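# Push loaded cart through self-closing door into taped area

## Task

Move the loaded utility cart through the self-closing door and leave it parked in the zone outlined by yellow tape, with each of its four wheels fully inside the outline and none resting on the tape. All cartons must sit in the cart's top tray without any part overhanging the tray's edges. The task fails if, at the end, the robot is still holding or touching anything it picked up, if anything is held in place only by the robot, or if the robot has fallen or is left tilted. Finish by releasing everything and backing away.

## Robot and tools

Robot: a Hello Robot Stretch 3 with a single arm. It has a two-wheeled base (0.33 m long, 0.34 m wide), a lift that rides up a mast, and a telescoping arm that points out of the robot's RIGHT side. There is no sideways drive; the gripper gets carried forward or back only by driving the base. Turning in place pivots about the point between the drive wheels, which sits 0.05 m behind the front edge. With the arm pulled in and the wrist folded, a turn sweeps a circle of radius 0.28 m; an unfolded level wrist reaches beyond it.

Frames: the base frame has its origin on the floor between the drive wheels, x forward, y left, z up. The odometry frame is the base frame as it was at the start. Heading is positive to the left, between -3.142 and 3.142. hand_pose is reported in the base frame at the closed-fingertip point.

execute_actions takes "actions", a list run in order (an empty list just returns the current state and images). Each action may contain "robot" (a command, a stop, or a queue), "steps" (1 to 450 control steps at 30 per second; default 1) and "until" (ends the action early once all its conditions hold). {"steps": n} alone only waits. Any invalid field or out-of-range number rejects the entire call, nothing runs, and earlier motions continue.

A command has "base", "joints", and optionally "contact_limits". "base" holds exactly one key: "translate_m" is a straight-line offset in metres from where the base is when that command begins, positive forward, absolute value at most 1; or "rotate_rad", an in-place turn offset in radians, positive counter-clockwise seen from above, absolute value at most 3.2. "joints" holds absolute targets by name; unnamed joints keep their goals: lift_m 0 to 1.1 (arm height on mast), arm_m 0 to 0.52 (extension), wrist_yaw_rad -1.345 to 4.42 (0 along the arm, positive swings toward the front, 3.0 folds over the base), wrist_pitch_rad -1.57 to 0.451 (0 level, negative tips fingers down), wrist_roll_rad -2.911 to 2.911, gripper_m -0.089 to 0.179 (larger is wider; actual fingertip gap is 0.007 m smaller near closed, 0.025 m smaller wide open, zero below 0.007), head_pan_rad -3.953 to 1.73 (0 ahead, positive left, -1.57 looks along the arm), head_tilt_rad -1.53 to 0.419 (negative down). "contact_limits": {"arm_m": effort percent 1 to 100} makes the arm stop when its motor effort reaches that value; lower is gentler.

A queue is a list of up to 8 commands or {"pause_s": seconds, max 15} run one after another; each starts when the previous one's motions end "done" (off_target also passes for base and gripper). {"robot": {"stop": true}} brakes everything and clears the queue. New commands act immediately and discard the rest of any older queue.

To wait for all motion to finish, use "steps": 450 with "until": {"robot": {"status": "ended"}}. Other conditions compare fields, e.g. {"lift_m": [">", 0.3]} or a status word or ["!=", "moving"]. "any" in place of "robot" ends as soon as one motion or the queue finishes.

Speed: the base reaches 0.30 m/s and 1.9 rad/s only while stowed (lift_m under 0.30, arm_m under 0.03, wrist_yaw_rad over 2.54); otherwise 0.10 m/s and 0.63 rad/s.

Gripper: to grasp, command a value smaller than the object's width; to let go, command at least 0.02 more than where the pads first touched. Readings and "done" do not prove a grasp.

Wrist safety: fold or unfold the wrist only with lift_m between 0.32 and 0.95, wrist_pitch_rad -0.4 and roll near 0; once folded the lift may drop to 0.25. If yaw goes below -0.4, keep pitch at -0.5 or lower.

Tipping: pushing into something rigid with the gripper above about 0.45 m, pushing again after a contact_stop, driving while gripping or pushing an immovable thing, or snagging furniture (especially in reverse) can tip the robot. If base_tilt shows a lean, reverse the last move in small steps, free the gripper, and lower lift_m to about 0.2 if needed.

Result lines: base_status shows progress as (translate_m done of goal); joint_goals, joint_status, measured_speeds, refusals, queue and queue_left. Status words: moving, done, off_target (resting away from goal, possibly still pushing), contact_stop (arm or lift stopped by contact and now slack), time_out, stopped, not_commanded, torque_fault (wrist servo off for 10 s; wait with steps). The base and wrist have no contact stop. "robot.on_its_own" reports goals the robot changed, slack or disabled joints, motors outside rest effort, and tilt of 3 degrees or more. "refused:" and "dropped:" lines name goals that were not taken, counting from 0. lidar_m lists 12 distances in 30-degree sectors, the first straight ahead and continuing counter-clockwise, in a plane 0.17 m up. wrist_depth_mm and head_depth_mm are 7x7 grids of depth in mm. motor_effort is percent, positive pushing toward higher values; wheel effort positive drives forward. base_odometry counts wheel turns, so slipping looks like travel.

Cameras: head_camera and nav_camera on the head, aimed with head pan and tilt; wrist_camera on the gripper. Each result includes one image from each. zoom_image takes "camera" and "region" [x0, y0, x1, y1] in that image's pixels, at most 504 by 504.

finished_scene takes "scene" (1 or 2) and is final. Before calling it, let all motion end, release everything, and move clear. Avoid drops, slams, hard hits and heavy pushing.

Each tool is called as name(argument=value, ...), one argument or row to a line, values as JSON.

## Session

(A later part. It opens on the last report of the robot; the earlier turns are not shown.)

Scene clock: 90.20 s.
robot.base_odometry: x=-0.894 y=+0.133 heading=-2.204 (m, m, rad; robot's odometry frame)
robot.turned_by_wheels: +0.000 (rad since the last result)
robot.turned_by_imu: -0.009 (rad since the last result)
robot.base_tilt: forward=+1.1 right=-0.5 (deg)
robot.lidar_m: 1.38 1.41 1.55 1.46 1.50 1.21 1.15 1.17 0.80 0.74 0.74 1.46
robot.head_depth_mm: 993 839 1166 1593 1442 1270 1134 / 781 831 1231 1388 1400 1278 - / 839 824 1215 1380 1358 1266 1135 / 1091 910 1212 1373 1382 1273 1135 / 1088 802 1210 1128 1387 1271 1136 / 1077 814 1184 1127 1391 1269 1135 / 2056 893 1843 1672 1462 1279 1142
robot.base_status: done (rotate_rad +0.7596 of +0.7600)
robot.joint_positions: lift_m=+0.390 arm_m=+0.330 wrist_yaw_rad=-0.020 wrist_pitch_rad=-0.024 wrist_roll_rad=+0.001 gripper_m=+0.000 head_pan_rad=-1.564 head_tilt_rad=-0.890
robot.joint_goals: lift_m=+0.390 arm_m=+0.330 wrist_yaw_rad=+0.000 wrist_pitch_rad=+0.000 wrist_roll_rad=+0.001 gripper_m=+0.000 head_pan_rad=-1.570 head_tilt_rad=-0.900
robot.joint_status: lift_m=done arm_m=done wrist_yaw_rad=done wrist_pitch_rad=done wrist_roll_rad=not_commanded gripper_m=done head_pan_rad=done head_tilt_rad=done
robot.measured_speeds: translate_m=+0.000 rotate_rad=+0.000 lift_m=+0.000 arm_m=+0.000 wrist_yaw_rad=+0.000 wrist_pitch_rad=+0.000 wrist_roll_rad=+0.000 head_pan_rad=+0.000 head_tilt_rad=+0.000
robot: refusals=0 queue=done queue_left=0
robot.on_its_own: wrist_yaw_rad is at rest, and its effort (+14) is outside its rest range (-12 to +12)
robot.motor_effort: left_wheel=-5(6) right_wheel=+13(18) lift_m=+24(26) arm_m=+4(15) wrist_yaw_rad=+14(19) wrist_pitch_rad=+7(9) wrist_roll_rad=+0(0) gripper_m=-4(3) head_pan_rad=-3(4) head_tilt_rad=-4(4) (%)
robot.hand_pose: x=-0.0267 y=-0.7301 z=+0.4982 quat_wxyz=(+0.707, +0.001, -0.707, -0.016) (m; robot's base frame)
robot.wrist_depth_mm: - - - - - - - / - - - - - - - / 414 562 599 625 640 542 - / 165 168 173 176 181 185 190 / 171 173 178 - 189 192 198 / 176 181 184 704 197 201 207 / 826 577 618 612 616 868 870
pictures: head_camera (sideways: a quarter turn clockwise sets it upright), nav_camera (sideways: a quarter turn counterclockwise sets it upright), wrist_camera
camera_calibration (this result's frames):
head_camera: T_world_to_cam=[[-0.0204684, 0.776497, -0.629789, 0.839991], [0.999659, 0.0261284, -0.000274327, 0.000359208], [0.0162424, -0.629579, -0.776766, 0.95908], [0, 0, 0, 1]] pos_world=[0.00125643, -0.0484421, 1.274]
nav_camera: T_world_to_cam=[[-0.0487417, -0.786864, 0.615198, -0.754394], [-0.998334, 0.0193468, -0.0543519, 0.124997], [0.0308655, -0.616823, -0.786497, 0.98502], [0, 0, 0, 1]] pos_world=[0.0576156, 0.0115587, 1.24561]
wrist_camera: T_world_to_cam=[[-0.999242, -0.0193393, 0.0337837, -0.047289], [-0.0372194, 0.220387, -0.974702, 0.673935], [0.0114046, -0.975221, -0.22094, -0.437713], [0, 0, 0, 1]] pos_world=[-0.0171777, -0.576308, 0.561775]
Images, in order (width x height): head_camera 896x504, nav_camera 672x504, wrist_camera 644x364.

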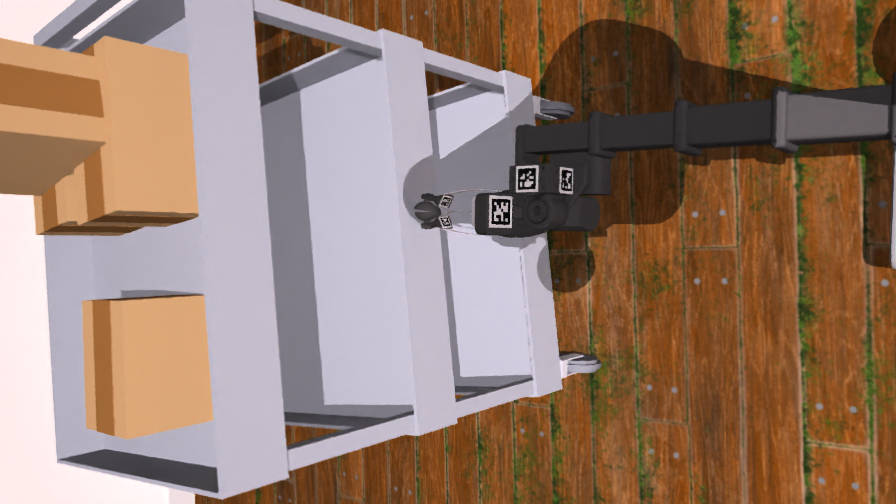

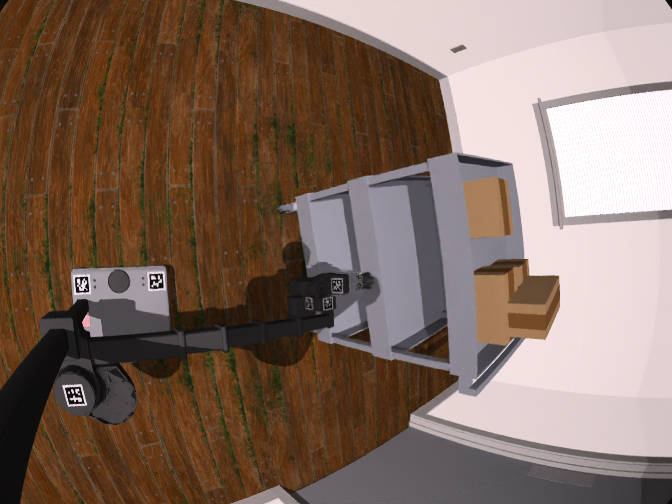

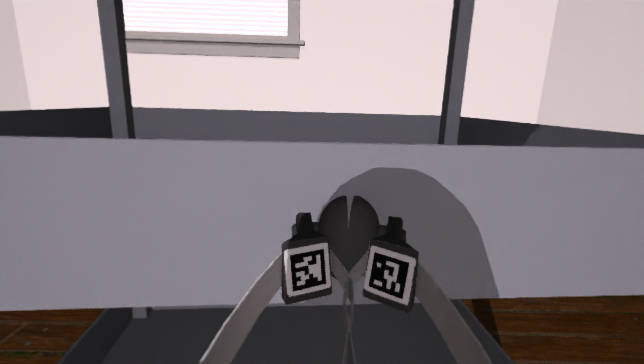

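execute_actions(
  actions=[
    {"robot":[{"joints":{"arm_m":0.0,"wrist_pitch_rad":-0.4}},{"joints":{"wrist_yaw_rad":3.0}},{"joints":{"lift_m":0.27}},{"base":{"translate_m":-0.74}},{"base":{"rotate_rad":-1.57}},{"base":{"translate_m":0.82}},{"base":{"rotate_rad":1.57},"joints":{"head_pan_rad":-0.4,"head_tilt_rad":-1.0}}],"steps":450,"until":{"robot":{"status":"ended"}}},
    {"steps":300,"until":{"robot":{"status":"ended"}}},
  ],
)

Scene clock: 121.23 s.
robot.base_odometry: x=-1.118 y=+1.214 heading=-2.204 (m, m, rad; robot's odometry frame)
robot.turned_by_wheels: +0.000 (rad since the last result)
robot.turned_by_imu: -0.004 (rad since the last result)
robot.base_tilt: forward=+1.1 right=-0.7 (deg)
robot.lidar_m: 0.42 2.20 2.36 1.94 0.58 0.45 0.46 0.47 0.62 1.22 1.58 0.45
robot.head_depth_mm: 2137 709 1676 1538 1372 1217 1116 / 2338 735 773 1082 1345 1228 1146 / 615 628 616 988 1301 1225 1130 / 536 608 595 968 1222 1235 1115 / 507 570 595 941 1101 1218 1112 / 491 559 633 558 1317 1233 1119 / 714 729 670 1474 1377 1236 1122
robot.base_status: done (rotate_rad +1.5699 of +1.5700)
robot.joint_positions: lift_m=+0.270 arm_m=+0.003 wrist_yaw_rad=+2.998 wrist_pitch_rad=-0.414 wrist_roll_rad=+0.001 gripper_m=+0.000 head_pan_rad=-0.407 head_tilt_rad=-0.988
robot.joint_goals: lift_m=+0.270 arm_m=+0.000 wrist_yaw_rad=+3.000 wrist_pitch_rad=-0.400 wrist_roll_rad=+0.001 gripper_m=+0.000 head_pan_rad=-0.400 head_tilt_rad=-1.000
robot.joint_status: lift_m=done arm_m=done wrist_yaw_rad=done wrist_pitch_rad=done wrist_roll_rad=not_commanded gripper_m=done head_pan_rad=done head_tilt_rad=done
robot.measured_speeds: translate_m=+0.000 rotate_rad=+0.000 lift_m=+0.000 arm_m=+0.000 wrist_yaw_rad=+0.000 wrist_pitch_rad=+0.000 wrist_roll_rad=+0.000 head_pan_rad=+0.000 head_tilt_rad=+0.000
robot: refusals=0 queue=done queue_left=0
robot.motor_effort: left_wheel=-2(8) right_wheel=+4(13) lift_m=+13(25) arm_m=-2(3) wrist_yaw_rad=+1(14) wrist_pitch_rad=+4(7) wrist_roll_rad=+0(0) gripper_m=-2(5) head_pan_rad=+3(45) head_tilt_rad=-4(15) (%)
robot.hand_pose: x=+0.0110 y=+0.0745 z=+0.2840 quat_wxyz=(+0.195, +0.701, +0.095, +0.680) (m; robot's base frame)
robot.wrist_depth_mm: 562 768 - - - - - / 566 766 - - - - - / 550 778 879 879 898 893 877 / 530 658 695 707 694 686 691 / 518 576 - - 586 574 580 / 474 495 - - 486 494 482 / - - - - 421 428 421
pictures: head_camera (sideways: a quarter turn clockwise sets it upright), nav_camera (sideways: a quarter turn counterclockwise sets it upright), wrist_camera
camera_calibration (this result's frames):
head_camera: T_world_to_cam=[[-0.772273, 0.316453, -0.550865, 0.741751], [0.378203, 0.925721, 0.00158312, 0.001732], [0.510449, -0.207116, -0.834593, 1.03125], [0, 0, 0, 1]] pos_world=[0.0457809, -0.0227453, 1.26927]
nav_camera: T_world_to_cam=[[0.752575, -0.383406, 0.535379, -0.655293], [-0.424009, -0.904193, -0.051504, 0.11778], [0.503833, -0.188245, -0.84304, 1.05564], [0, 0, 0, 1]] pos_world=[0.0112288, 0.0539718, 1.24685]
wrist_camera: T_world_to_cam=[[0.995397, -0.0944635, 0.0161903, 0.00177511], [-0.0411311, -0.573627, -0.818084, 0.303931], [0.0865662, 0.813652, -0.574871, 0.265653], [0, 0, 0, 1]] pos_world=[-0.0122626, -0.0416389, 0.401329]
Images, in order (width x height): head_camera 896x504, nav_camera 672x504, wrist_camera 644x364.

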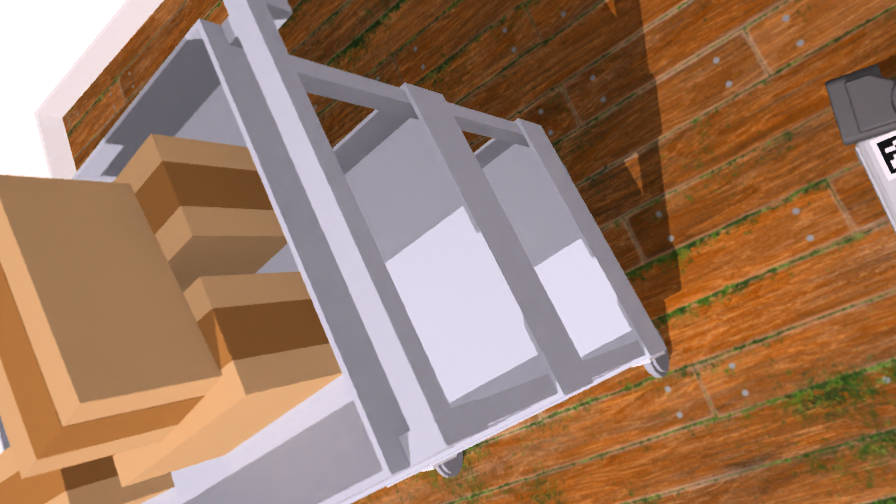

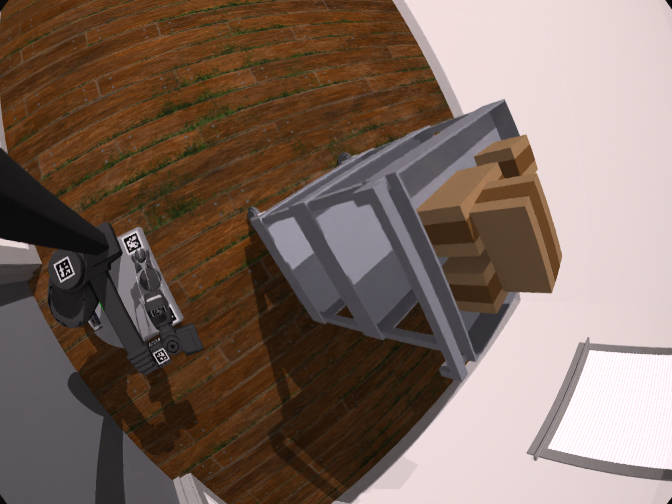

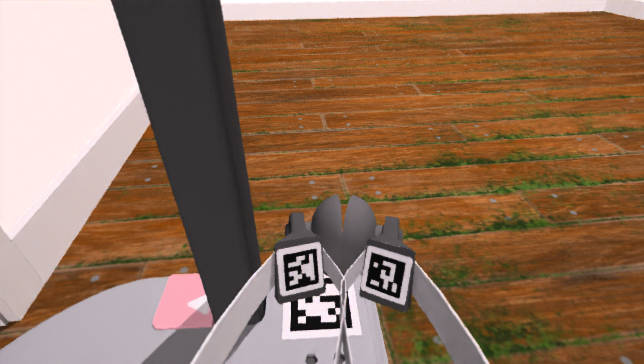

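execute_actions(
  actions=[
    {"robot":[{"joints":{"lift_m":0.70}},{"joints":{"wrist_yaw_rad":1.57,"gripper_m":0.12}},{"joints":{"wrist_pitch_rad":0.0,"wrist_roll_rad":1.57}}],"steps":450,"until":{"robot":{"status":"ended"}}},
  ],
)

Scene clock: 133.60 s.
robot.base_odometry: x=-1.118 y=+1.214 heading=-2.204 (m, m, rad; robot's odometry frame)
robot.turned_by_wheels: +0.000 (rad since the last result)
robot.turned_by_imu: -0.002 (rad since the last result)
robot.base_tilt: forward=+1.0 right=-0.6 (deg)
robot.lidar_m: 0.42 2.20 2.35 1.94 0.58 0.45 0.46 0.47 0.62 1.22 1.58 0.45
robot.head_depth_mm: 2115 709 1691 1543 1358 1249 - / 2351 737 774 1078 1369 1210 1083 / 618 628 616 987 1309 1233 1127 / 537 609 595 969 1226 1226 1121 / 506 570 595 935 1107 1217 1123 / 492 558 630 560 1306 1236 1117 / 713 728 670 1468 1374 1245 1123
robot.base_status: done (rotate_rad +1.5699 of +1.5700)
robot.joint_positions: lift_m=+0.700 arm_m=+0.003 wrist_yaw_rad=+1.573 wrist_pitch_rad=-0.026 wrist_roll_rad=+1.569 gripper_m=+0.120 head_pan_rad=-0.407 head_tilt_rad=-0.988
robot.joint_goals: lift_m=+0.700 arm_m=+0.000 wrist_yaw_rad=+1.570 wrist_pitch_rad=+0.000 wrist_roll_rad=+1.570 gripper_m=+0.120 head_pan_rad=-0.400 head_tilt_rad=-1.000
robot.joint_status: lift_m=done arm_m=done wrist_yaw_rad=done wrist_pitch_rad=done wrist_roll_rad=done gripper_m=done head_pan_rad=done head_tilt_rad=done
robot.measured_speeds: translate_m=+0.000 rotate_rad=+0.000 lift_m=+0.000 arm_m=+0.000 wrist_yaw_rad=+0.000 wrist_pitch_rad=+0.000 wrist_roll_rad=+0.000 head_pan_rad=+0.000 head_tilt_rad=+0.000
robot: refusals=0 queue=done queue_left=0
robot.motor_effort: left_wheel=-2(3) right_wheel=+4(4) lift_m=+25(26) arm_m=-3(2) wrist_yaw_rad=-2(3) wrist_pitch_rad=+8(8) wrist_roll_rad=+0(1) gripper_m=+0(89) head_pan_rad=+4(4) head_tilt_rad=-4(5) (%)
robot.hand_pose: x=+0.2342 y=-0.1475 z=+0.8073 quat_wxyz=(+0.010, +0.708, -0.706, -0.009) (m; robot's base frame)
robot.wrist_depth_mm: - - 475 349 - 683 455 / - - 466 353 976 705 449 / - - 462 356 - 699 356 / - - 459 365 - 682 357 / - - - 371 - 627 363 / - - - 375 405 - 369 / - - - - - - 943
pictures: head_camera (sideways: a quarter turn clockwise sets it upright), nav_camera (sideways: a quarter turn counterclockwise sets it upright), wrist_camera
camera_calibration (this result's frames):
head_camera: T_world_to_cam=[[-0.772273, 0.316453, -0.550865, 0.741751], [0.378202, 0.925722, 0.00158312, 0.001732], [0.510449, -0.207116, -0.834593, 1.03125], [0, 0, 0, 1]] pos_world=[0.0457809, -0.0227453, 1.26927]
nav_camera: T_world_to_cam=[[0.752575, -0.383405, 0.535379, -0.655293], [-0.424008, -0.904193, -0.051504, 0.11778], [0.503833, -0.188244, -0.84304, 1.05564], [0, 0, 0, 1]] pos_world=[0.0112288, 0.0539718, 1.24685]
wrist_camera: T_world_to_cam=[[0.012293, -0.0377035, -0.999213, 0.808564], [-0.199203, 0.979166, -0.0393978, 0.251281], [0.979881, 0.199531, 0.00452626, -0.0397654], [0, 0, 0, 1]] pos_world=[0.0790815, -0.207625, 0.818008]
Images, in order (width x height): head_camera 896x504, nav_camera 672x504, wrist_camera 644x364.

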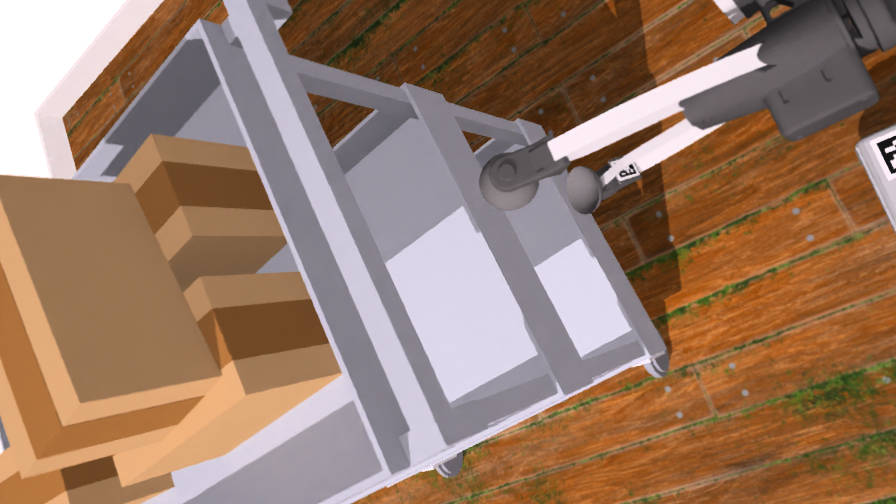

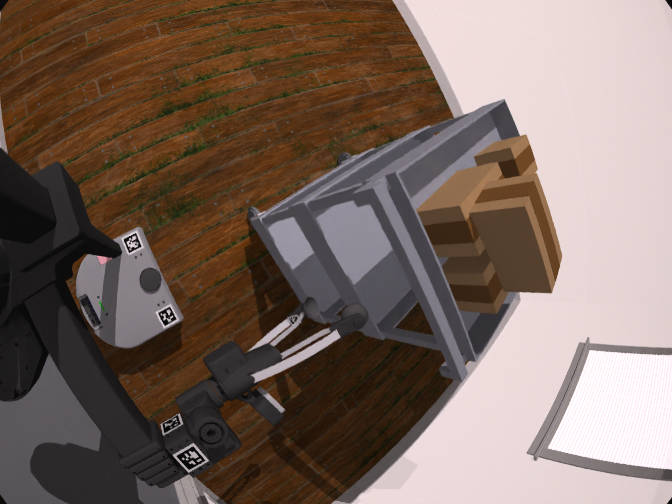

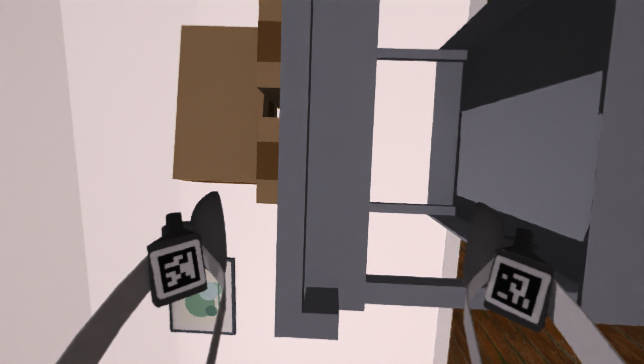

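execute_actions(
  actions=[
    {"robot":[{"joints":{"lift_m":0.73,"arm_m":0.05,"gripper_m":0.09}},{"base":{"translate_m":0.10}}],"steps":450,"until":{"robot":{"status":"ended"}}},
  ],
)

Scene clock: 141.03 s.
robot.base_odometry: x=-1.177 y=+1.134 heading=-2.204 (m, m, rad; robot's odometry frame)
robot.turned_by_wheels: +0.000 (rad since the last result)
robot.turned_by_imu: -0.001 (rad since the last result)
robot.base_tilt: forward=+1.0 right=-0.6 (deg)
robot.lidar_m: 0.32 2.09 2.37 2.24 0.73 0.54 0.56 0.57 0.75 1.53 0.53 0.35
robot.head_depth_mm: 2105 2063 600 1452 1375 - 1103 / 2278 583 597 682 1300 1226 1114 / 487 541 579 574 1149 1228 1127 / 473 493 567 523 891 1194 1120 / 475 450 516 528 849 1138 1124 / 477 484 605 581 659 1232 1119 / 710 704 670 616 1374 1240 1122
robot.base_status: done (translate_m +0.1000 of +0.1000)
robot.joint_positions: lift_m=+0.730 arm_m=+0.050 wrist_yaw_rad=+1.573 wrist_pitch_rad=-0.025 wrist_roll_rad=+1.569 gripper_m=+0.090 head_pan_rad=-0.407 head_tilt_rad=-0.988
robot.joint_goals: lift_m=+0.730 arm_m=+0.050 wrist_yaw_rad=+1.570 wrist_pitch_rad=+0.000 wrist_roll_rad=+1.570 gripper_m=+0.090 head_pan_rad=-0.400 head_tilt_rad=-1.000
robot.joint_status: lift_m=done arm_m=done wrist_yaw_rad=done wrist_pitch_rad=done wrist_roll_rad=done gripper_m=done head_pan_rad=done head_tilt_rad=done
robot.measured_speeds: translate_m=+0.000 rotate_rad=+0.000 lift_m=+0.000 arm_m=+0.000 wrist_yaw_rad=+0.000 wrist_pitch_rad=+0.000 wrist_roll_rad=+0.000 head_pan_rad=+0.000 head_tilt_rad=+0.000
robot: refusals=0 queue=done queue_left=0
robot.motor_effort: left_wheel=-2(3) right_wheel=+4(9) lift_m=+25(26) arm_m=+2(1) wrist_yaw_rad=-2(2) wrist_pitch_rad=+7(8) wrist_roll_rad=+0(0) gripper_m=+0(86) head_pan_rad=+4(3) head_tilt_rad=-4(4) (%)
robot.hand_pose: x=+0.2342 y=-0.1942 z=+0.8376 quat_wxyz=(+0.010, +0.708, -0.706, -0.008) (m; robot's base frame)
robot.wrist_depth_mm: - - - 206 262 - 481 / - - 377 264 265 763 489 / - - 373 269 268 757 481 / - - 375 273 273 742 483 / - - 358 275 274 674 485 / - - - 281 280 607 481 / - - - 283 - - 431
pictures: head_camera (sideways: a quarter turn clockwise sets it upright), nav_camera (sideways: a quarter turn counterclockwise sets it upright), wrist_camera
camera_calibration (this result's frames):
head_camera: T_world_to_cam=[[-0.772273, 0.316453, -0.550865, 0.741752], [0.378202, 0.925722, 0.00158311, 0.00173201], [0.510449, -0.207116, -0.834593, 1.03125], [0, 0, 0, 1]] pos_world=[0.0457809, -0.0227453, 1.26927]
nav_camera: T_world_to_cam=[[0.752575, -0.383405, 0.535379, -0.655293], [-0.424008, -0.904193, -0.051504, 0.11778], [0.503833, -0.188244, -0.84304, 1.05564], [0, 0, 0, 1]] pos_world=[0.0112288, 0.0539718, 1.24685]
wrist_camera: T_world_to_cam=[[0.0135166, -0.037313, -0.999212, 0.836876], [-0.198574, 0.9793, -0.0392556, 0.297963], [0.979993, 0.198948, 0.00582745, -0.031853], [0, 0, 0, 1]] pos_world=[0.0790716, -0.254232, 0.8481]
Images, in order (width x height): head_camera 896x504, nav_camera 672x504, wrist_camera 644x364.

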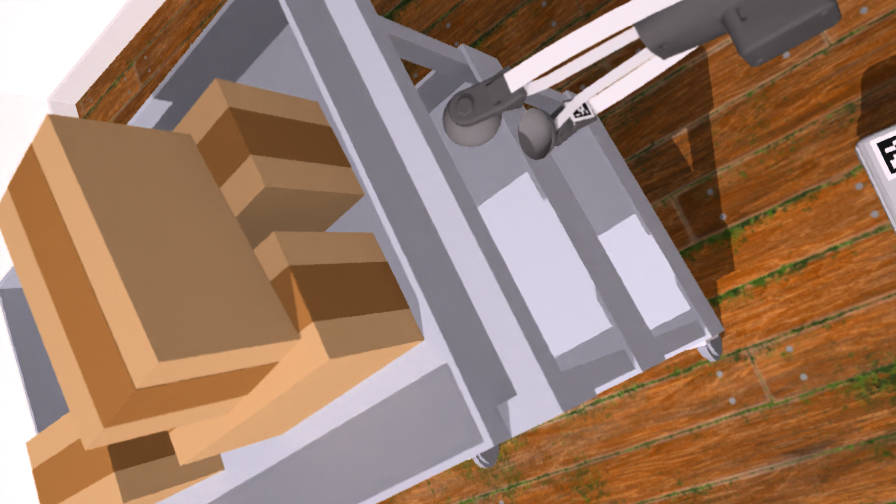

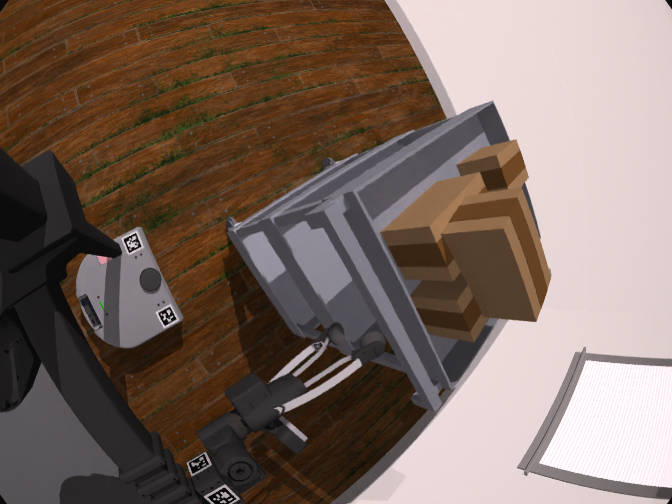

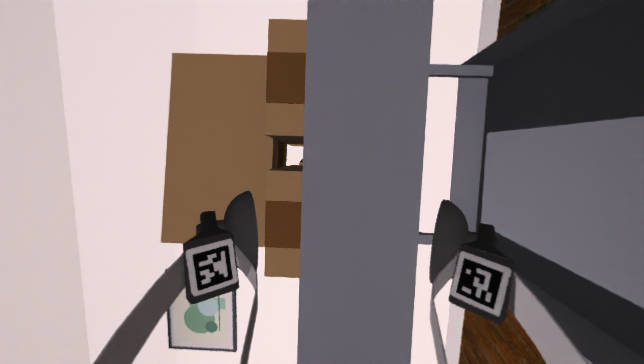

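execute_actions(
  actions=[
    {"robot":[{"joints":{"lift_m":0.742}},{"base":{"translate_m":0.062}},{"joints":{"gripper_m":-0.02}}],"steps":450,"until":{"robot":{"status":"ended"}}},
  ],
)

Scene clock: 148.07 s.
robot.base_odometry: x=-1.214 y=+1.084 heading=-2.203 (m, m, rad; robot's odometry frame)
robot.turned_by_wheels: +0.000 (rad since the last result)
robot.turned_by_imu: -0.001 (rad since the last result)
robot.base_tilt: forward=+1.1 right=-0.7 (deg)
robot.lidar_m: 0.26 2.04 2.37 2.24 0.83 0.60 0.62 0.64 0.84 1.53 0.43 0.28
robot.head_depth_mm: 2096 2061 633 568 1358 1218 1099 / 2159 504 531 535 1111 1234 1109 / 471 449 525 543 818 1193 1133 / 474 415 481 535 518 1104 1114 / 862 404 463 549 462 873 1124 / 850 436 547 581 468 1216 1121 / 709 664 666 605 1379 1237 1122
robot.base_status: done (translate_m +0.0620 of +0.0620)
robot.joint_positions: lift_m=+0.742 arm_m=+0.050 wrist_yaw_rad=+1.571 wrist_pitch_rad=-0.022 wrist_roll_rad=+1.570 gripper_m=-0.019 head_pan_rad=-0.407 head_tilt_rad=-0.988
robot.joint_goals: lift_m=+0.742 arm_m=+0.050 wrist_yaw_rad=+1.570 wrist_pitch_rad=+0.000 wrist_roll_rad=+1.570 gripper_m=-0.020 head_pan_rad=-0.400 head_tilt_rad=-1.000
robot.joint_status: lift_m=done arm_m=done wrist_yaw_rad=done wrist_pitch_rad=done wrist_roll_rad=done gripper_m=done head_pan_rad=done head_tilt_rad=done
robot.measured_speeds: translate_m=+0.000 rotate_rad=+0.000 lift_m=+0.000 arm_m=+0.000 wrist_yaw_rad=+0.000 wrist_pitch_rad=+0.000 wrist_roll_rad=+0.000 head_pan_rad=+0.000 head_tilt_rad=+0.000
robot: refusals=0 queue=done queue_left=0
robot.motor_effort: left_wheel=-2(3) right_wheel=-3(9) lift_m=+25(26) arm_m=+2(2) wrist_yaw_rad=-2(1) wrist_pitch_rad=+6(8) wrist_roll_rad=+0(0) gripper_m=-32(99) head_pan_rad=+4(4) head_tilt_rad=-5(4) (%)
robot.hand_pose: x=+0.2343 y=-0.1945 z=+0.8503 quat_wxyz=(+0.009, +0.707, -0.707, -0.007) (m; robot's base frame)
robot.wrist_depth_mm: - - - 265 200 - 493 / - - 316 147 202 706 507 / - - 317 148 205 724 502 / - - 314 151 208 727 501 / - - 308 153 212 758 499 / - - - 155 - 705 493 / - - - 158 218 - 462
pictures: head_camera (sideways: a quarter turn clockwise sets it upright), nav_camera (sideways: a quarter turn counterclockwise sets it upright), wrist_camera
camera_calibration (this result's frames):
head_camera: T_world_to_cam=[[-0.772273, 0.316453, -0.550865, 0.741752], [0.378202, 0.925722, 0.00158311, 0.001732], [0.510449, -0.207116, -0.834593, 1.03125], [0, 0, 0, 1]] pos_world=[0.0457809, -0.0227453, 1.26927]
nav_camera: T_world_to_cam=[[0.752575, -0.383405, 0.535379, -0.655293], [-0.424008, -0.904193, -0.051504, 0.11778], [0.503833, -0.188245, -0.84304, 1.05564], [0, 0, 0, 1]] pos_world=[0.0112288, 0.0539718, 1.24685]
wrist_camera: T_world_to_cam=[[0.016116, -0.0372685, -0.999175, 0.848908], [-0.197172, 0.979564, -0.0397173, 0.298928], [0.980236, 0.19765, 0.00843834, -0.0344679], [0, 0, 0, 1]] pos_world=[0.079046, -0.254369, 0.860372]
Images, in order (width x height): head_camera 896x504, nav_camera 672x504, wrist_camera 644x364.

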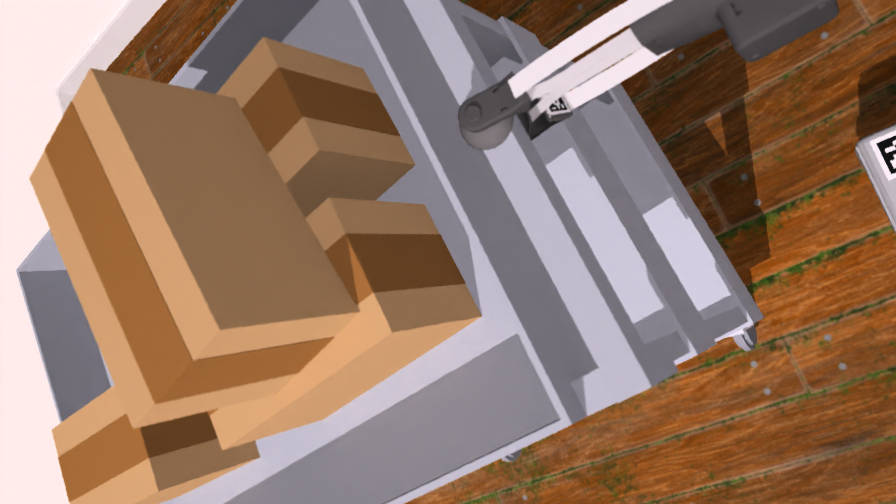

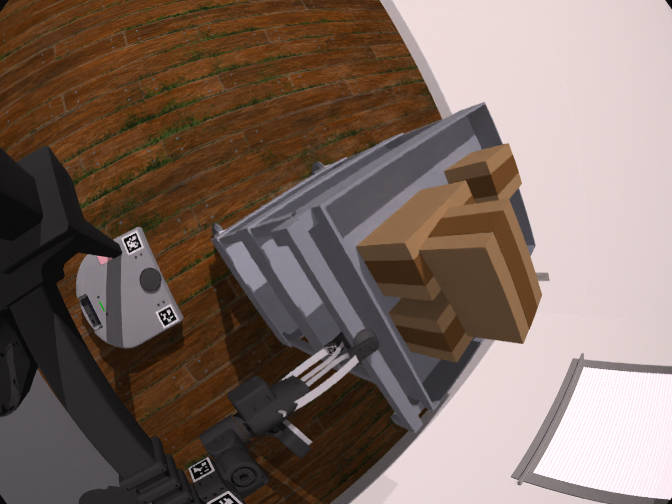

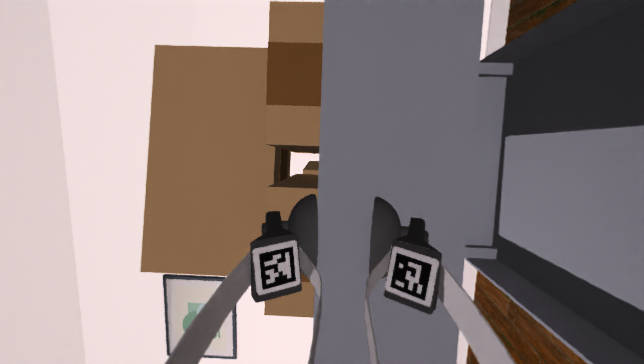

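Gripped. Back up into the door, looking behind.

execute_actions(
  actions=[
    {"robot":{"base":{"translate_m":-0.6},"joints":{"head_pan_rad":-2.6,"head_tilt_rad":-0.8}},"steps":450,"until":{"robot":{"status":"ended"}}},
  ],
)

Scene clock: 158.37 s.
robot.base_odometry: x=-0.859 y=+1.568 heading=-2.203 (m, m, rad; robot's odometry frame)
robot.turned_by_wheels: +0.001 (rad since the last result)
robot.turned_by_imu: +0.006 (rad since the last result)
robot.base_tilt: forward=+1.2 right=-0.6 (deg)
robot.lidar_m: 0.80 2.64 2.33 0.22 0.22 0.24 0.44 2.25 1.65 0.78 1.61 0.87
robot.head_depth_mm: 1953 2196 2232 1797 1528 1325 1164 / 2052 2300 2250 1825 1527 1324 1176 / 2163 2436 2275 1823 1539 1312 1201 / 2283 2601 2254 1819 1548 1316 - / 2335 2575 2252 1827 1534 1384 - / 2096 2323 2240 1812 1542 1409 1122 / 1868 2035 2160 1836 1538 - 1148
robot.base_status: done (translate_m -0.6000 of -0.6000)
robot.joint_positions: lift_m=+0.742 arm_m=+0.050 wrist_yaw_rad=+1.569 wrist_pitch_rad=-0.019 wrist_roll_rad=+1.570 gripper_m=-0.020 head_pan_rad=-2.594 head_tilt_rad=-0.799
robot.joint_goals: lift_m=+0.742 arm_m=+0.050 wrist_yaw_rad=+1.570 wrist_pitch_rad=+0.000 wrist_roll_rad=+1.570 gripper_m=-0.020 head_pan_rad=-2.600 head_tilt_rad=-0.800
robot.joint_status: lift_m=done arm_m=done wrist_yaw_rad=done wrist_pitch_rad=done wrist_roll_rad=done gripper_m=done head_pan_rad=done head_tilt_rad=done
robot.measured_speeds: translate_m=+0.000 rotate_rad=+0.000 lift_m=+0.000 arm_m=+0.000 wrist_yaw_rad=+0.000 wrist_pitch_rad=+0.000 wrist_roll_rad=+0.000 head_pan_rad=+0.000 head_tilt_rad=+0.000
robot: refusals=0 queue=done queue_left=0
robot.on_its_own: right_wheel is at rest, and its effort (-22) is outside its rest range (-18 to +18)
robot.motor_effort: left_wheel=+6(69) right_wheel=-22(100) lift_m=+22(25) arm_m=+1(2) wrist_yaw_rad=+1(6) wrist_pitch_rad=+6(6) wrist_roll_rad=+0(0) gripper_m=-10(25) head_pan_rad=-4(41) head_tilt_rad=+0(16) (%)
robot.hand_pose: x=+0.2344 y=-0.1952 z=+0.8512 quat_wxyz=(+0.008, +0.706, -0.708, -0.007) (m; robot's base frame)
robot.wrist_depth_mm: - - - - - 729 - / - - - 786 - 936 939 / - - - 839 - 945 939 / - - - 847 - 743 959 / - - - - - - - / - - - - - - - / - - - - - - -
pictures: head_camera (sideways: a quarter turn clockwise sets it upright), nav_camera (sideways: a quarter turn counterclockwise sets it upright), wrist_camera
camera_calibration (this result's frames):
head_camera: T_world_to_cam=[[0.603694, 0.385971, -0.697553, 0.924483], [0.537027, -0.843563, -0.0019935, 0.00541958], [-0.589199, -0.373401, -0.716531, 0.884441], [0, 0, 0, 1]] pos_world=[-0.0399033, -0.0220001, 1.27862]
nav_camera: T_world_to_cam=[[-0.649311, -0.332646, 0.683916, -0.840271], [-0.501745, 0.863167, -0.0565267, 0.124806], [-0.571531, -0.379855, -0.727367, 0.911804], [0, 0, 0, 1]] pos_world=[0.0381474, -0.0408879, 1.24495]
wrist_camera: T_world_to_cam=[[0.0189358, -0.036748, -0.999145, 0.849217], [-0.194895, 0.980019, -0.0397381, 0.299184], [0.980641, 0.195481, 0.0113954, -0.0374682], [0, 0, 0, 1]] pos_world=[0.0789718, -0.254674, 0.860807]
Images, in order (width x height): head_camera 896x504, nav_camera 672x504, wrist_camera 644x364.

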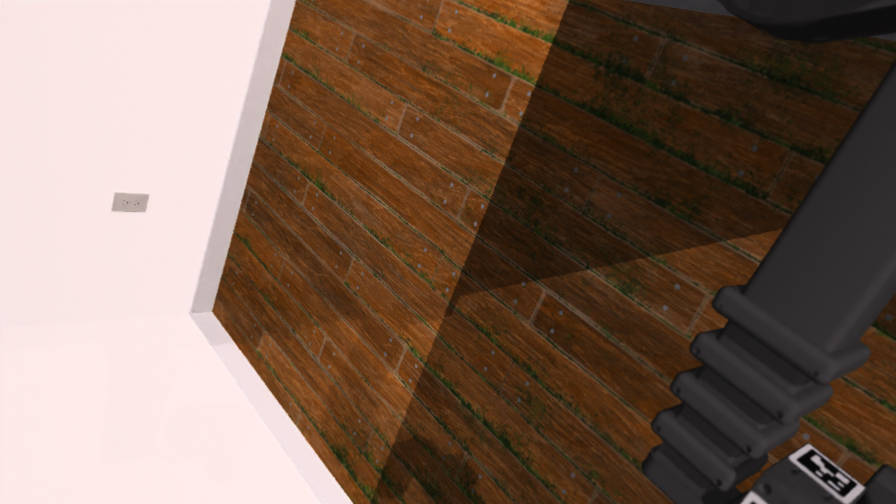

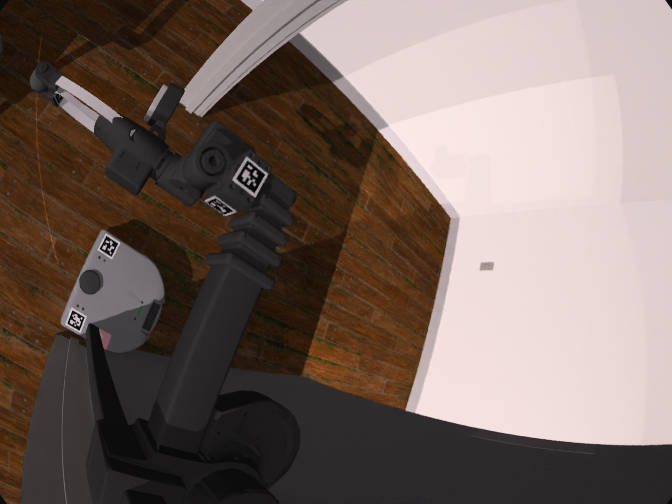

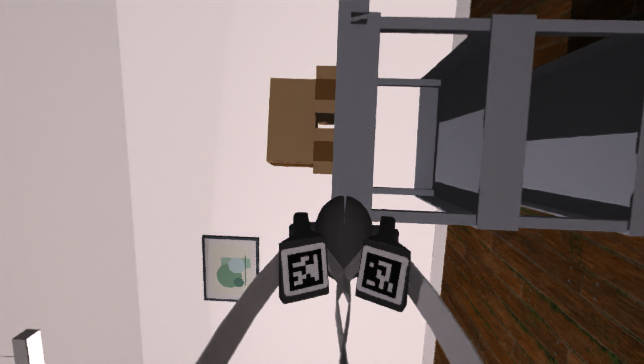

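execute_actions(
  actions=[
    {"robot":{"base":{"translate_m":0.55},"joints":{"head_pan_rad":-0.5,"head_tilt_rad":-1.0,"lift_m":1.0,"wrist_pitch_rad":-0.9,"gripper_m":0.09}},"steps":450,"until":{"robot":{"status":"ended"}}},
  ],
)

Scene clock: 172.20 s.
robot.base_odometry: x=-1.184 y=+1.124 heading=-2.203 (m, m, rad; robot's odometry frame)
robot.turned_by_wheels: -0.001 (rad since the last result)
robot.turned_by_imu: -0.002 (rad since the last result)
robot.base_tilt: forward=+1.4 right=-0.6 (deg)
robot.lidar_m: 0.26 2.08 2.35 2.24 0.75 0.55 0.58 0.59 0.78 1.54 0.44 0.28
robot.head_depth_mm: 1928 2012 614 1483 1357 1213 1115 / 2167 692 623 529 1216 1232 1114 / 484 514 541 525 889 1211 1132 / 473 452 520 554 760 1137 1116 / 476 415 478 536 482 853 1115 / 858 405 483 561 461 1206 1121 / 866 441 593 583 1331 1238 1122
robot.base_status: done (translate_m +0.5500 of +0.5500)
robot.joint_positions: lift_m=+1.000 arm_m=+0.050 wrist_yaw_rad=+1.569 wrist_pitch_rad=-0.903 wrist_roll_rad=+1.570 gripper_m=+0.090 head_pan_rad=-0.507 head_tilt_rad=-0.988
robot.joint_goals: lift_m=+1.000 arm_m=+0.050 wrist_yaw_rad=+1.570 wrist_pitch_rad=-0.900 wrist_roll_rad=+1.570 gripper_m=+0.090 head_pan_rad=-0.500 head_tilt_rad=-1.000
robot.joint_status: lift_m=done arm_m=done wrist_yaw_rad=done wrist_pitch_rad=done wrist_roll_rad=done gripper_m=done head_pan_rad=done head_tilt_rad=done
robot.measured_speeds: translate_m=+0.000 rotate_rad=+0.000 lift_m=+0.000 arm_m=+0.000 wrist_yaw_rad=+0.000 wrist_pitch_rad=+0.000 wrist_roll_rad=+0.000 head_pan_rad=+0.000 head_tilt_rad=+0.000
robot: refusals=0 queue=done queue_left=0
robot.motor_effort: left_wheel=+0(13) right_wheel=+0(22) lift_m=+25(25) arm_m=+2(2) wrist_yaw_rad=+1(1) wrist_pitch_rad=+2(7) wrist_roll_rad=+0(0) gripper_m=+0(89) head_pan_rad=+3(41) head_tilt_rad=-4(17) (%)
robot.hand_pose: x=+0.1181 y=-0.1951 z=+0.9220 quat_wxyz=(+0.309, +0.636, -0.637, -0.309) (m; robot's base frame)
robot.wrist_depth_mm: - 331 315 660 620 875 776 / 300 326 329 703 653 910 808 / 299 330 351 726 659 901 826 / 296 332 352 718 676 922 862 / 288 332 343 729 647 943 876 / - - 485 432 - 943 922 / - - 430 338 - - 885
pictures: head_camera (sideways: a quarter turn clockwise sets it upright), nav_camera (sideways: a quarter turn counterclockwise sets it upright), wrist_camera
camera_calibration (this result's frames):
head_camera: T_world_to_cam=[[-0.736498, 0.392141, -0.551178, 0.741941], [0.469055, 0.883168, 0.00157602, 0.00118704], [0.4874, -0.257372, -0.834386, 1.03112], [0, 0, 0, 1]] pos_world=[0.0433128, -0.0266128, 1.26929]
nav_camera: T_world_to_cam=[[0.710196, -0.456785, 0.535695, -0.655446], [-0.512457, -0.857167, -0.0515159, 0.118335], [0.482711, -0.237934, -0.842839, 1.05551], [0, 0, 0, 1]] pos_world=[0.0166289, 0.0531762, 1.24684]
wrist_camera: T_world_to_cam=[[-0.760853, -0.0351904, -0.64797, 0.690687], [-0.15307, 0.980084, 0.126509, 0.121088], [0.630613, 0.19544, -0.751086, 0.820076], [0, 0, 0, 1]] pos_world=[0.0268953, -0.254646, 1.04817]
Images, in order (width x height): head_camera 896x504, nav_camera 672x504, wrist_camera 644x364.

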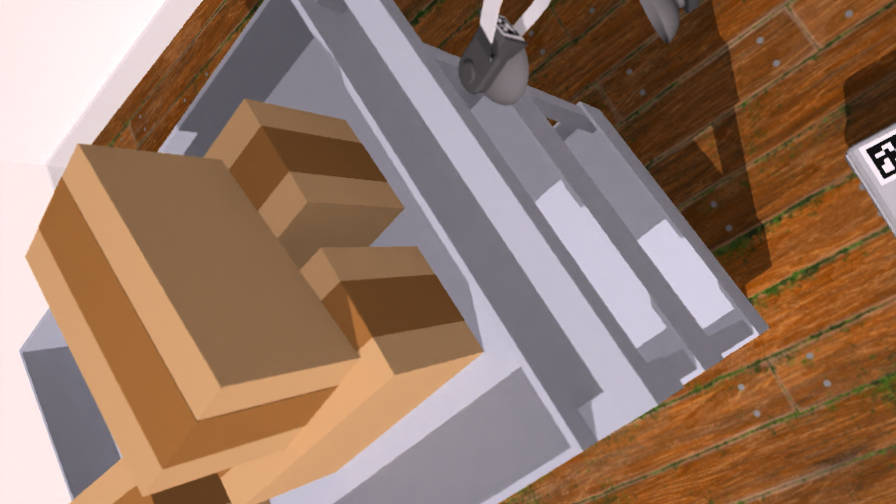

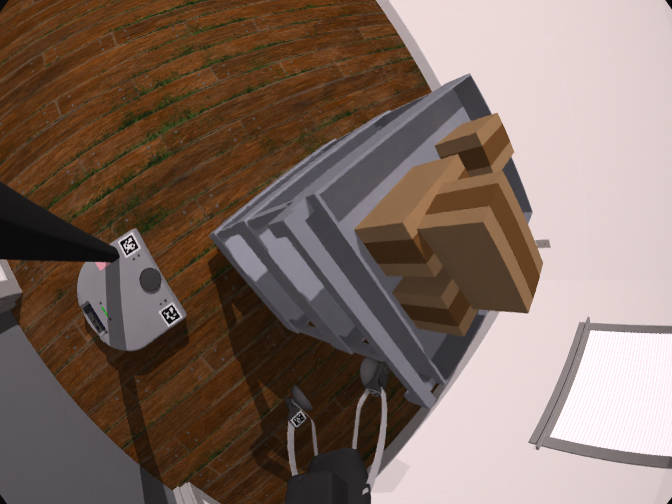

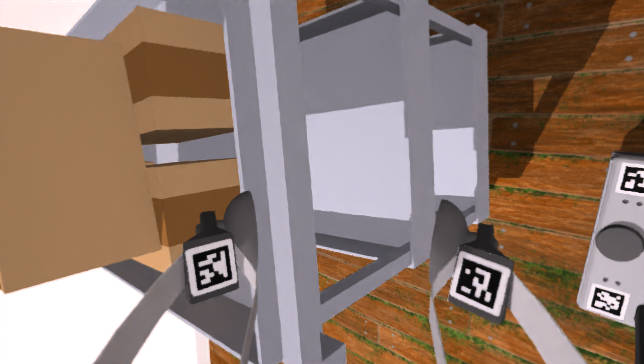

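execute_actions(
  actions=[
    {"robot":[{"base":{"translate_m":0.12},"joints":{"lift_m":0.985}},{"joints":{"lift_m":0.92}}],"steps":450,"until":{"robot":{"status":"ended"}}},
  ],
)

Scene clock: 182.93 s.
robot.base_odometry: x=-1.255 y=+1.027 heading=-2.203 (m, m, rad; robot's odometry frame)
robot.turned_by_wheels: +0.000 (rad since the last result)
robot.turned_by_imu: -0.001 (rad since the last result)
robot.base_tilt: forward=+1.2 right=-0.5 (deg)
robot.lidar_m: 0.18 1.96 2.36 2.24 0.92 0.66 0.70 0.71 0.94 1.53 0.24 0.15
robot.head_depth_mm: 1931 1951 508 558 501 1223 1109 / 2159 401 461 494 539 1182 1114 / 2225 393 383 462 511 456 1132 / 2071 394 348 415 492 462 1086 / 1869 396 344 416 498 470 397 / 1832 780 383 516 517 478 1125 / 1780 591 611 582 535 1237 1127
robot.base_status: done (translate_m +0.1200 of +0.1200)
robot.joint_positions: lift_m=+0.921 arm_m=+0.050 wrist_yaw_rad=+1.569 wrist_pitch_rad=-0.904 wrist_roll_rad=+1.570 gripper_m=+0.090 head_pan_rad=-0.507 head_tilt_rad=-0.988
robot.joint_goals: lift_m=+0.920 arm_m=+0.050 wrist_yaw_rad=+1.570 wrist_pitch_rad=-0.900 wrist_roll_rad=+1.570 gripper_m=+0.090 head_pan_rad=-0.500 head_tilt_rad=-1.000
robot.joint_status: lift_m=done arm_m=done wrist_yaw_rad=done wrist_pitch_rad=done wrist_roll_rad=done gripper_m=done head_pan_rad=done head_tilt_rad=done
robot.measured_speeds: translate_m=+0.000 rotate_rad=+0.000 lift_m=+0.000 arm_m=+0.000 wrist_yaw_rad=+0.000 wrist_pitch_rad=+0.000 wrist_roll_rad=+0.000 head_pan_rad=+0.000 head_tilt_rad=+0.000
robot: refusals=0 queue=done queue_left=0
robot.motor_effort: left_wheel=-1(4) right_wheel=+4(5) lift_m=+10(24) arm_m=+2(1) wrist_yaw_rad=+1(1) wrist_pitch_rad=+1(2) wrist_roll_rad=+0(0) gripper_m=-1(2) head_pan_rad=+4(4) head_tilt_rad=-4(5) (%)
robot.hand_pose: x=+0.1180 y=-0.1951 z=+0.8428 quat_wxyz=(+0.309, +0.635, -0.637, -0.309) (m; robot's base frame)
robot.wrist_depth_mm: 195 195 188 139 513 663 725 / 198 195 191 142 525 721 743 / 200 196 217 147 532 727 761 / 202 388 248 148 551 738 787 / 199 206 193 151 581 754 828 / 195 206 195 156 562 904 859 / 194 212 238 158 398 970 814
pictures: head_camera (sideways: a quarter turn clockwise sets it upright), nav_camera (sideways: a quarter turn counterclockwise sets it upright), wrist_camera
camera_calibration (this result's frames):
head_camera: T_world_to_cam=[[-0.736573, 0.392094, -0.551109, 0.741852], [0.468973, 0.883211, 0.00157757, 0.00118552], [0.487365, -0.257293, -0.834432, 1.03118], [0, 0, 0, 1]] pos_world=[0.043313, -0.026608, 1.26929]
nav_camera: T_world_to_cam=[[0.710277, -0.456741, 0.535626, -0.655357], [-0.51238, -0.857212, -0.0515133, 0.118331], [0.482673, -0.237856, -0.842883, 1.05557], [0, 0, 0, 1]] pos_world=[0.01662, 0.0531794, 1.24684]
wrist_camera: T_world_to_cam=[[-0.761142, -0.0351872, -0.64763, 0.639064], [-0.153011, 0.980084, 0.126579, 0.131022], [0.630278, 0.195439, -0.751368, 0.760953], [0, 0, 0, 1]] pos_world=[0.0268548, -0.254646, 0.969048]
Images, in order (width x height): head_camera 896x504, nav_camera 672x504, wrist_camera 644x364.

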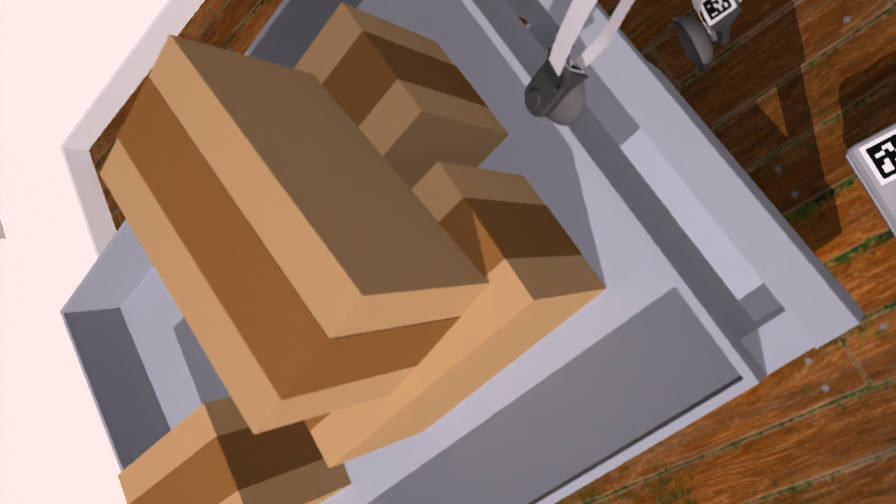

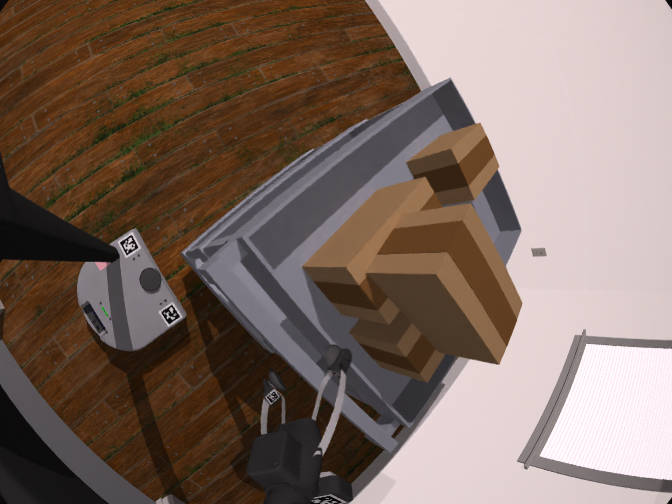

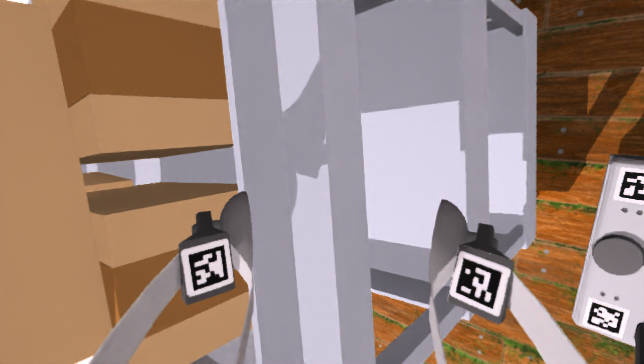

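execute_actions(
  actions=[
    {"robot":[{"joints":{"lift_m":0.95,"gripper_m":0.07}},{"base":{"translate_m":-0.02}},{"joints":{"lift_m":0.91}}],"steps":450,"until":{"robot":{"status":"ended"}}},
  ],
)

Scene clock: 188.67 s.
robot.base_odometry: x=-1.243 y=+1.043 heading=-2.203 (m, m, rad; robot's odometry frame)
robot.turned_by_wheels: +0.000 (rad since the last result)
robot.turned_by_imu: -0.001 (rad since the last result)
robot.base_tilt: forward=+1.2 right=-0.6 (deg)
robot.lidar_m: 0.16 1.98 2.37 2.24 0.89 0.64 0.68 0.69 0.91 1.53 0.27 0.17
robot.head_depth_mm: 1912 2009 608 578 780 1216 1115 / 2157 412 479 534 458 1191 1108 / 2203 392 425 511 521 1006 1127 / 2065 393 364 437 505 424 1114 / 861 395 352 427 500 428 1077 / 1817 779 400 538 517 479 1121 / 1772 595 623 583 535 1245 1118
robot.base_status: done (translate_m -0.0200 of -0.0200)
robot.joint_positions: lift_m=+0.911 arm_m=+0.050 wrist_yaw_rad=+1.569 wrist_pitch_rad=-0.882 wrist_roll_rad=+1.570 gripper_m=+0.070 head_pan_rad=-0.507 head_tilt_rad=-0.988
robot.joint_goals: lift_m=+0.910 arm_m=+0.050 wrist_yaw_rad=+1.570 wrist_pitch_rad=-0.900 wrist_roll_rad=+1.570 gripper_m=+0.070 head_pan_rad=-0.500 head_tilt_rad=-1.000
robot.joint_status: lift_m=done arm_m=done wrist_yaw_rad=done wrist_pitch_rad=done wrist_roll_rad=done gripper_m=done head_pan_rad=done head_tilt_rad=done
robot.measured_speeds: translate_m=+0.000 rotate_rad=+0.000 lift_m=+0.000 arm_m=+0.000 wrist_yaw_rad=+0.000 wrist_pitch_rad=+0.000 wrist_roll_rad=+0.000 head_pan_rad=+0.000 head_tilt_rad=+0.000
robot: refusals=0 queue=done queue_left=0
robot.motor_effort: left_wheel=-1(4) right_wheel=+0(5) lift_m=+10(26) arm_m=+2(1) wrist_yaw_rad=+1(0) wrist_pitch_rad=-5(5) wrist_roll_rad=+0(0) gripper_m=-4(78) head_pan_rad=+4(4) head_tilt_rad=-5(5) (%)
robot.hand_pose: x=+0.1227 y=-0.1952 z=+0.8359 quat_wxyz=(+0.302, +0.639, -0.640, -0.302) (m; robot's base frame)
robot.wrist_depth_mm: 189 210 178 536 510 653 719 / 200 209 182 155 524 715 742 / 208 214 189 155 539 712 758 / 214 387 192 157 544 738 795 / 210 220 246 158 590 726 801 / 209 215 201 160 587 880 821 / 206 230 250 165 - 973 841
pictures: head_camera (sideways: a quarter turn clockwise sets it upright), nav_camera (sideways: a quarter turn counterclockwise sets it upright), wrist_camera
camera_calibration (this result's frames):
head_camera: T_world_to_cam=[[-0.736663, 0.392069, -0.551008, 0.741721], [0.468903, 0.883248, 0.00157987, 0.00118295], [0.487296, -0.257206, -0.834498, 1.03127], [0, 0, 0, 1]] pos_world=[0.0433116, -0.0266032, 1.26928]
nav_camera: T_world_to_cam=[[0.710369, -0.456716, 0.535524, -0.655224], [-0.512318, -0.857249, -0.0515095, 0.118325], [0.482603, -0.237768, -0.842948, 1.05565], [0, 0, 0, 1]] pos_world=[0.01661, 0.0531835, 1.24684]
wrist_camera: T_world_to_cam=[[-0.74681, -0.0352209, -0.664105, 0.650178], [-0.155748, 0.980088, 0.123165, 0.135812], [0.646543, 0.195414, -0.737425, 0.739157], [0, 0, 0, 1]] pos_world=[0.0288148, -0.254649, 0.960131]
Images, in order (width x height): head_camera 896x504, nav_camera 672x504, wrist_camera 644x364.

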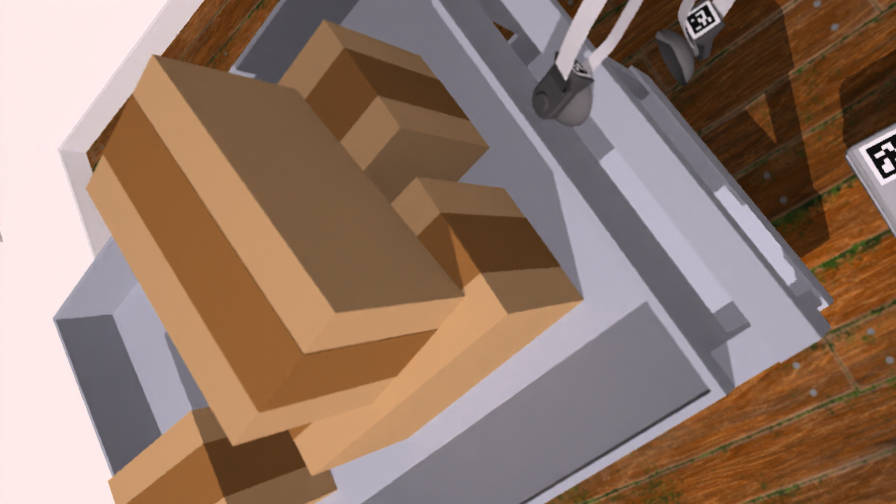

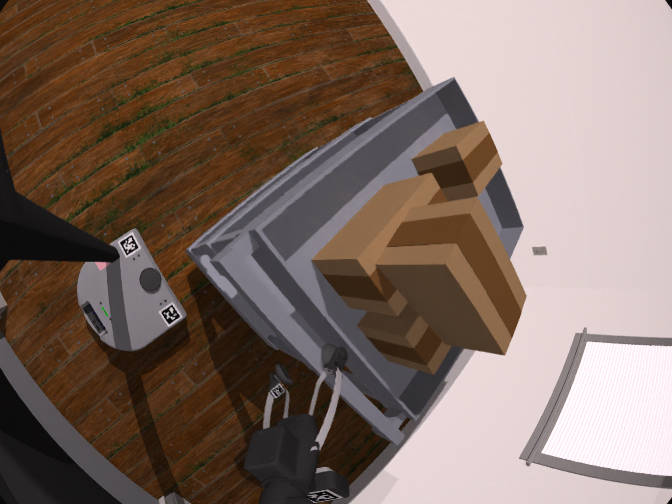

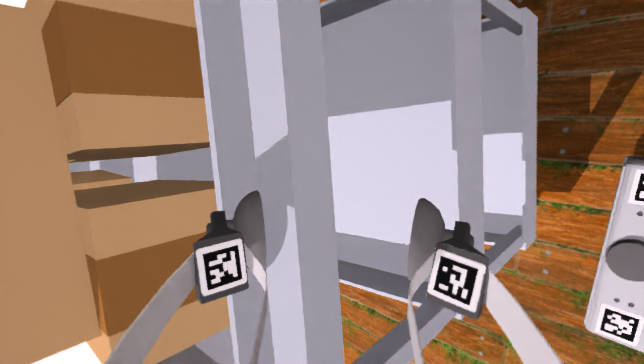

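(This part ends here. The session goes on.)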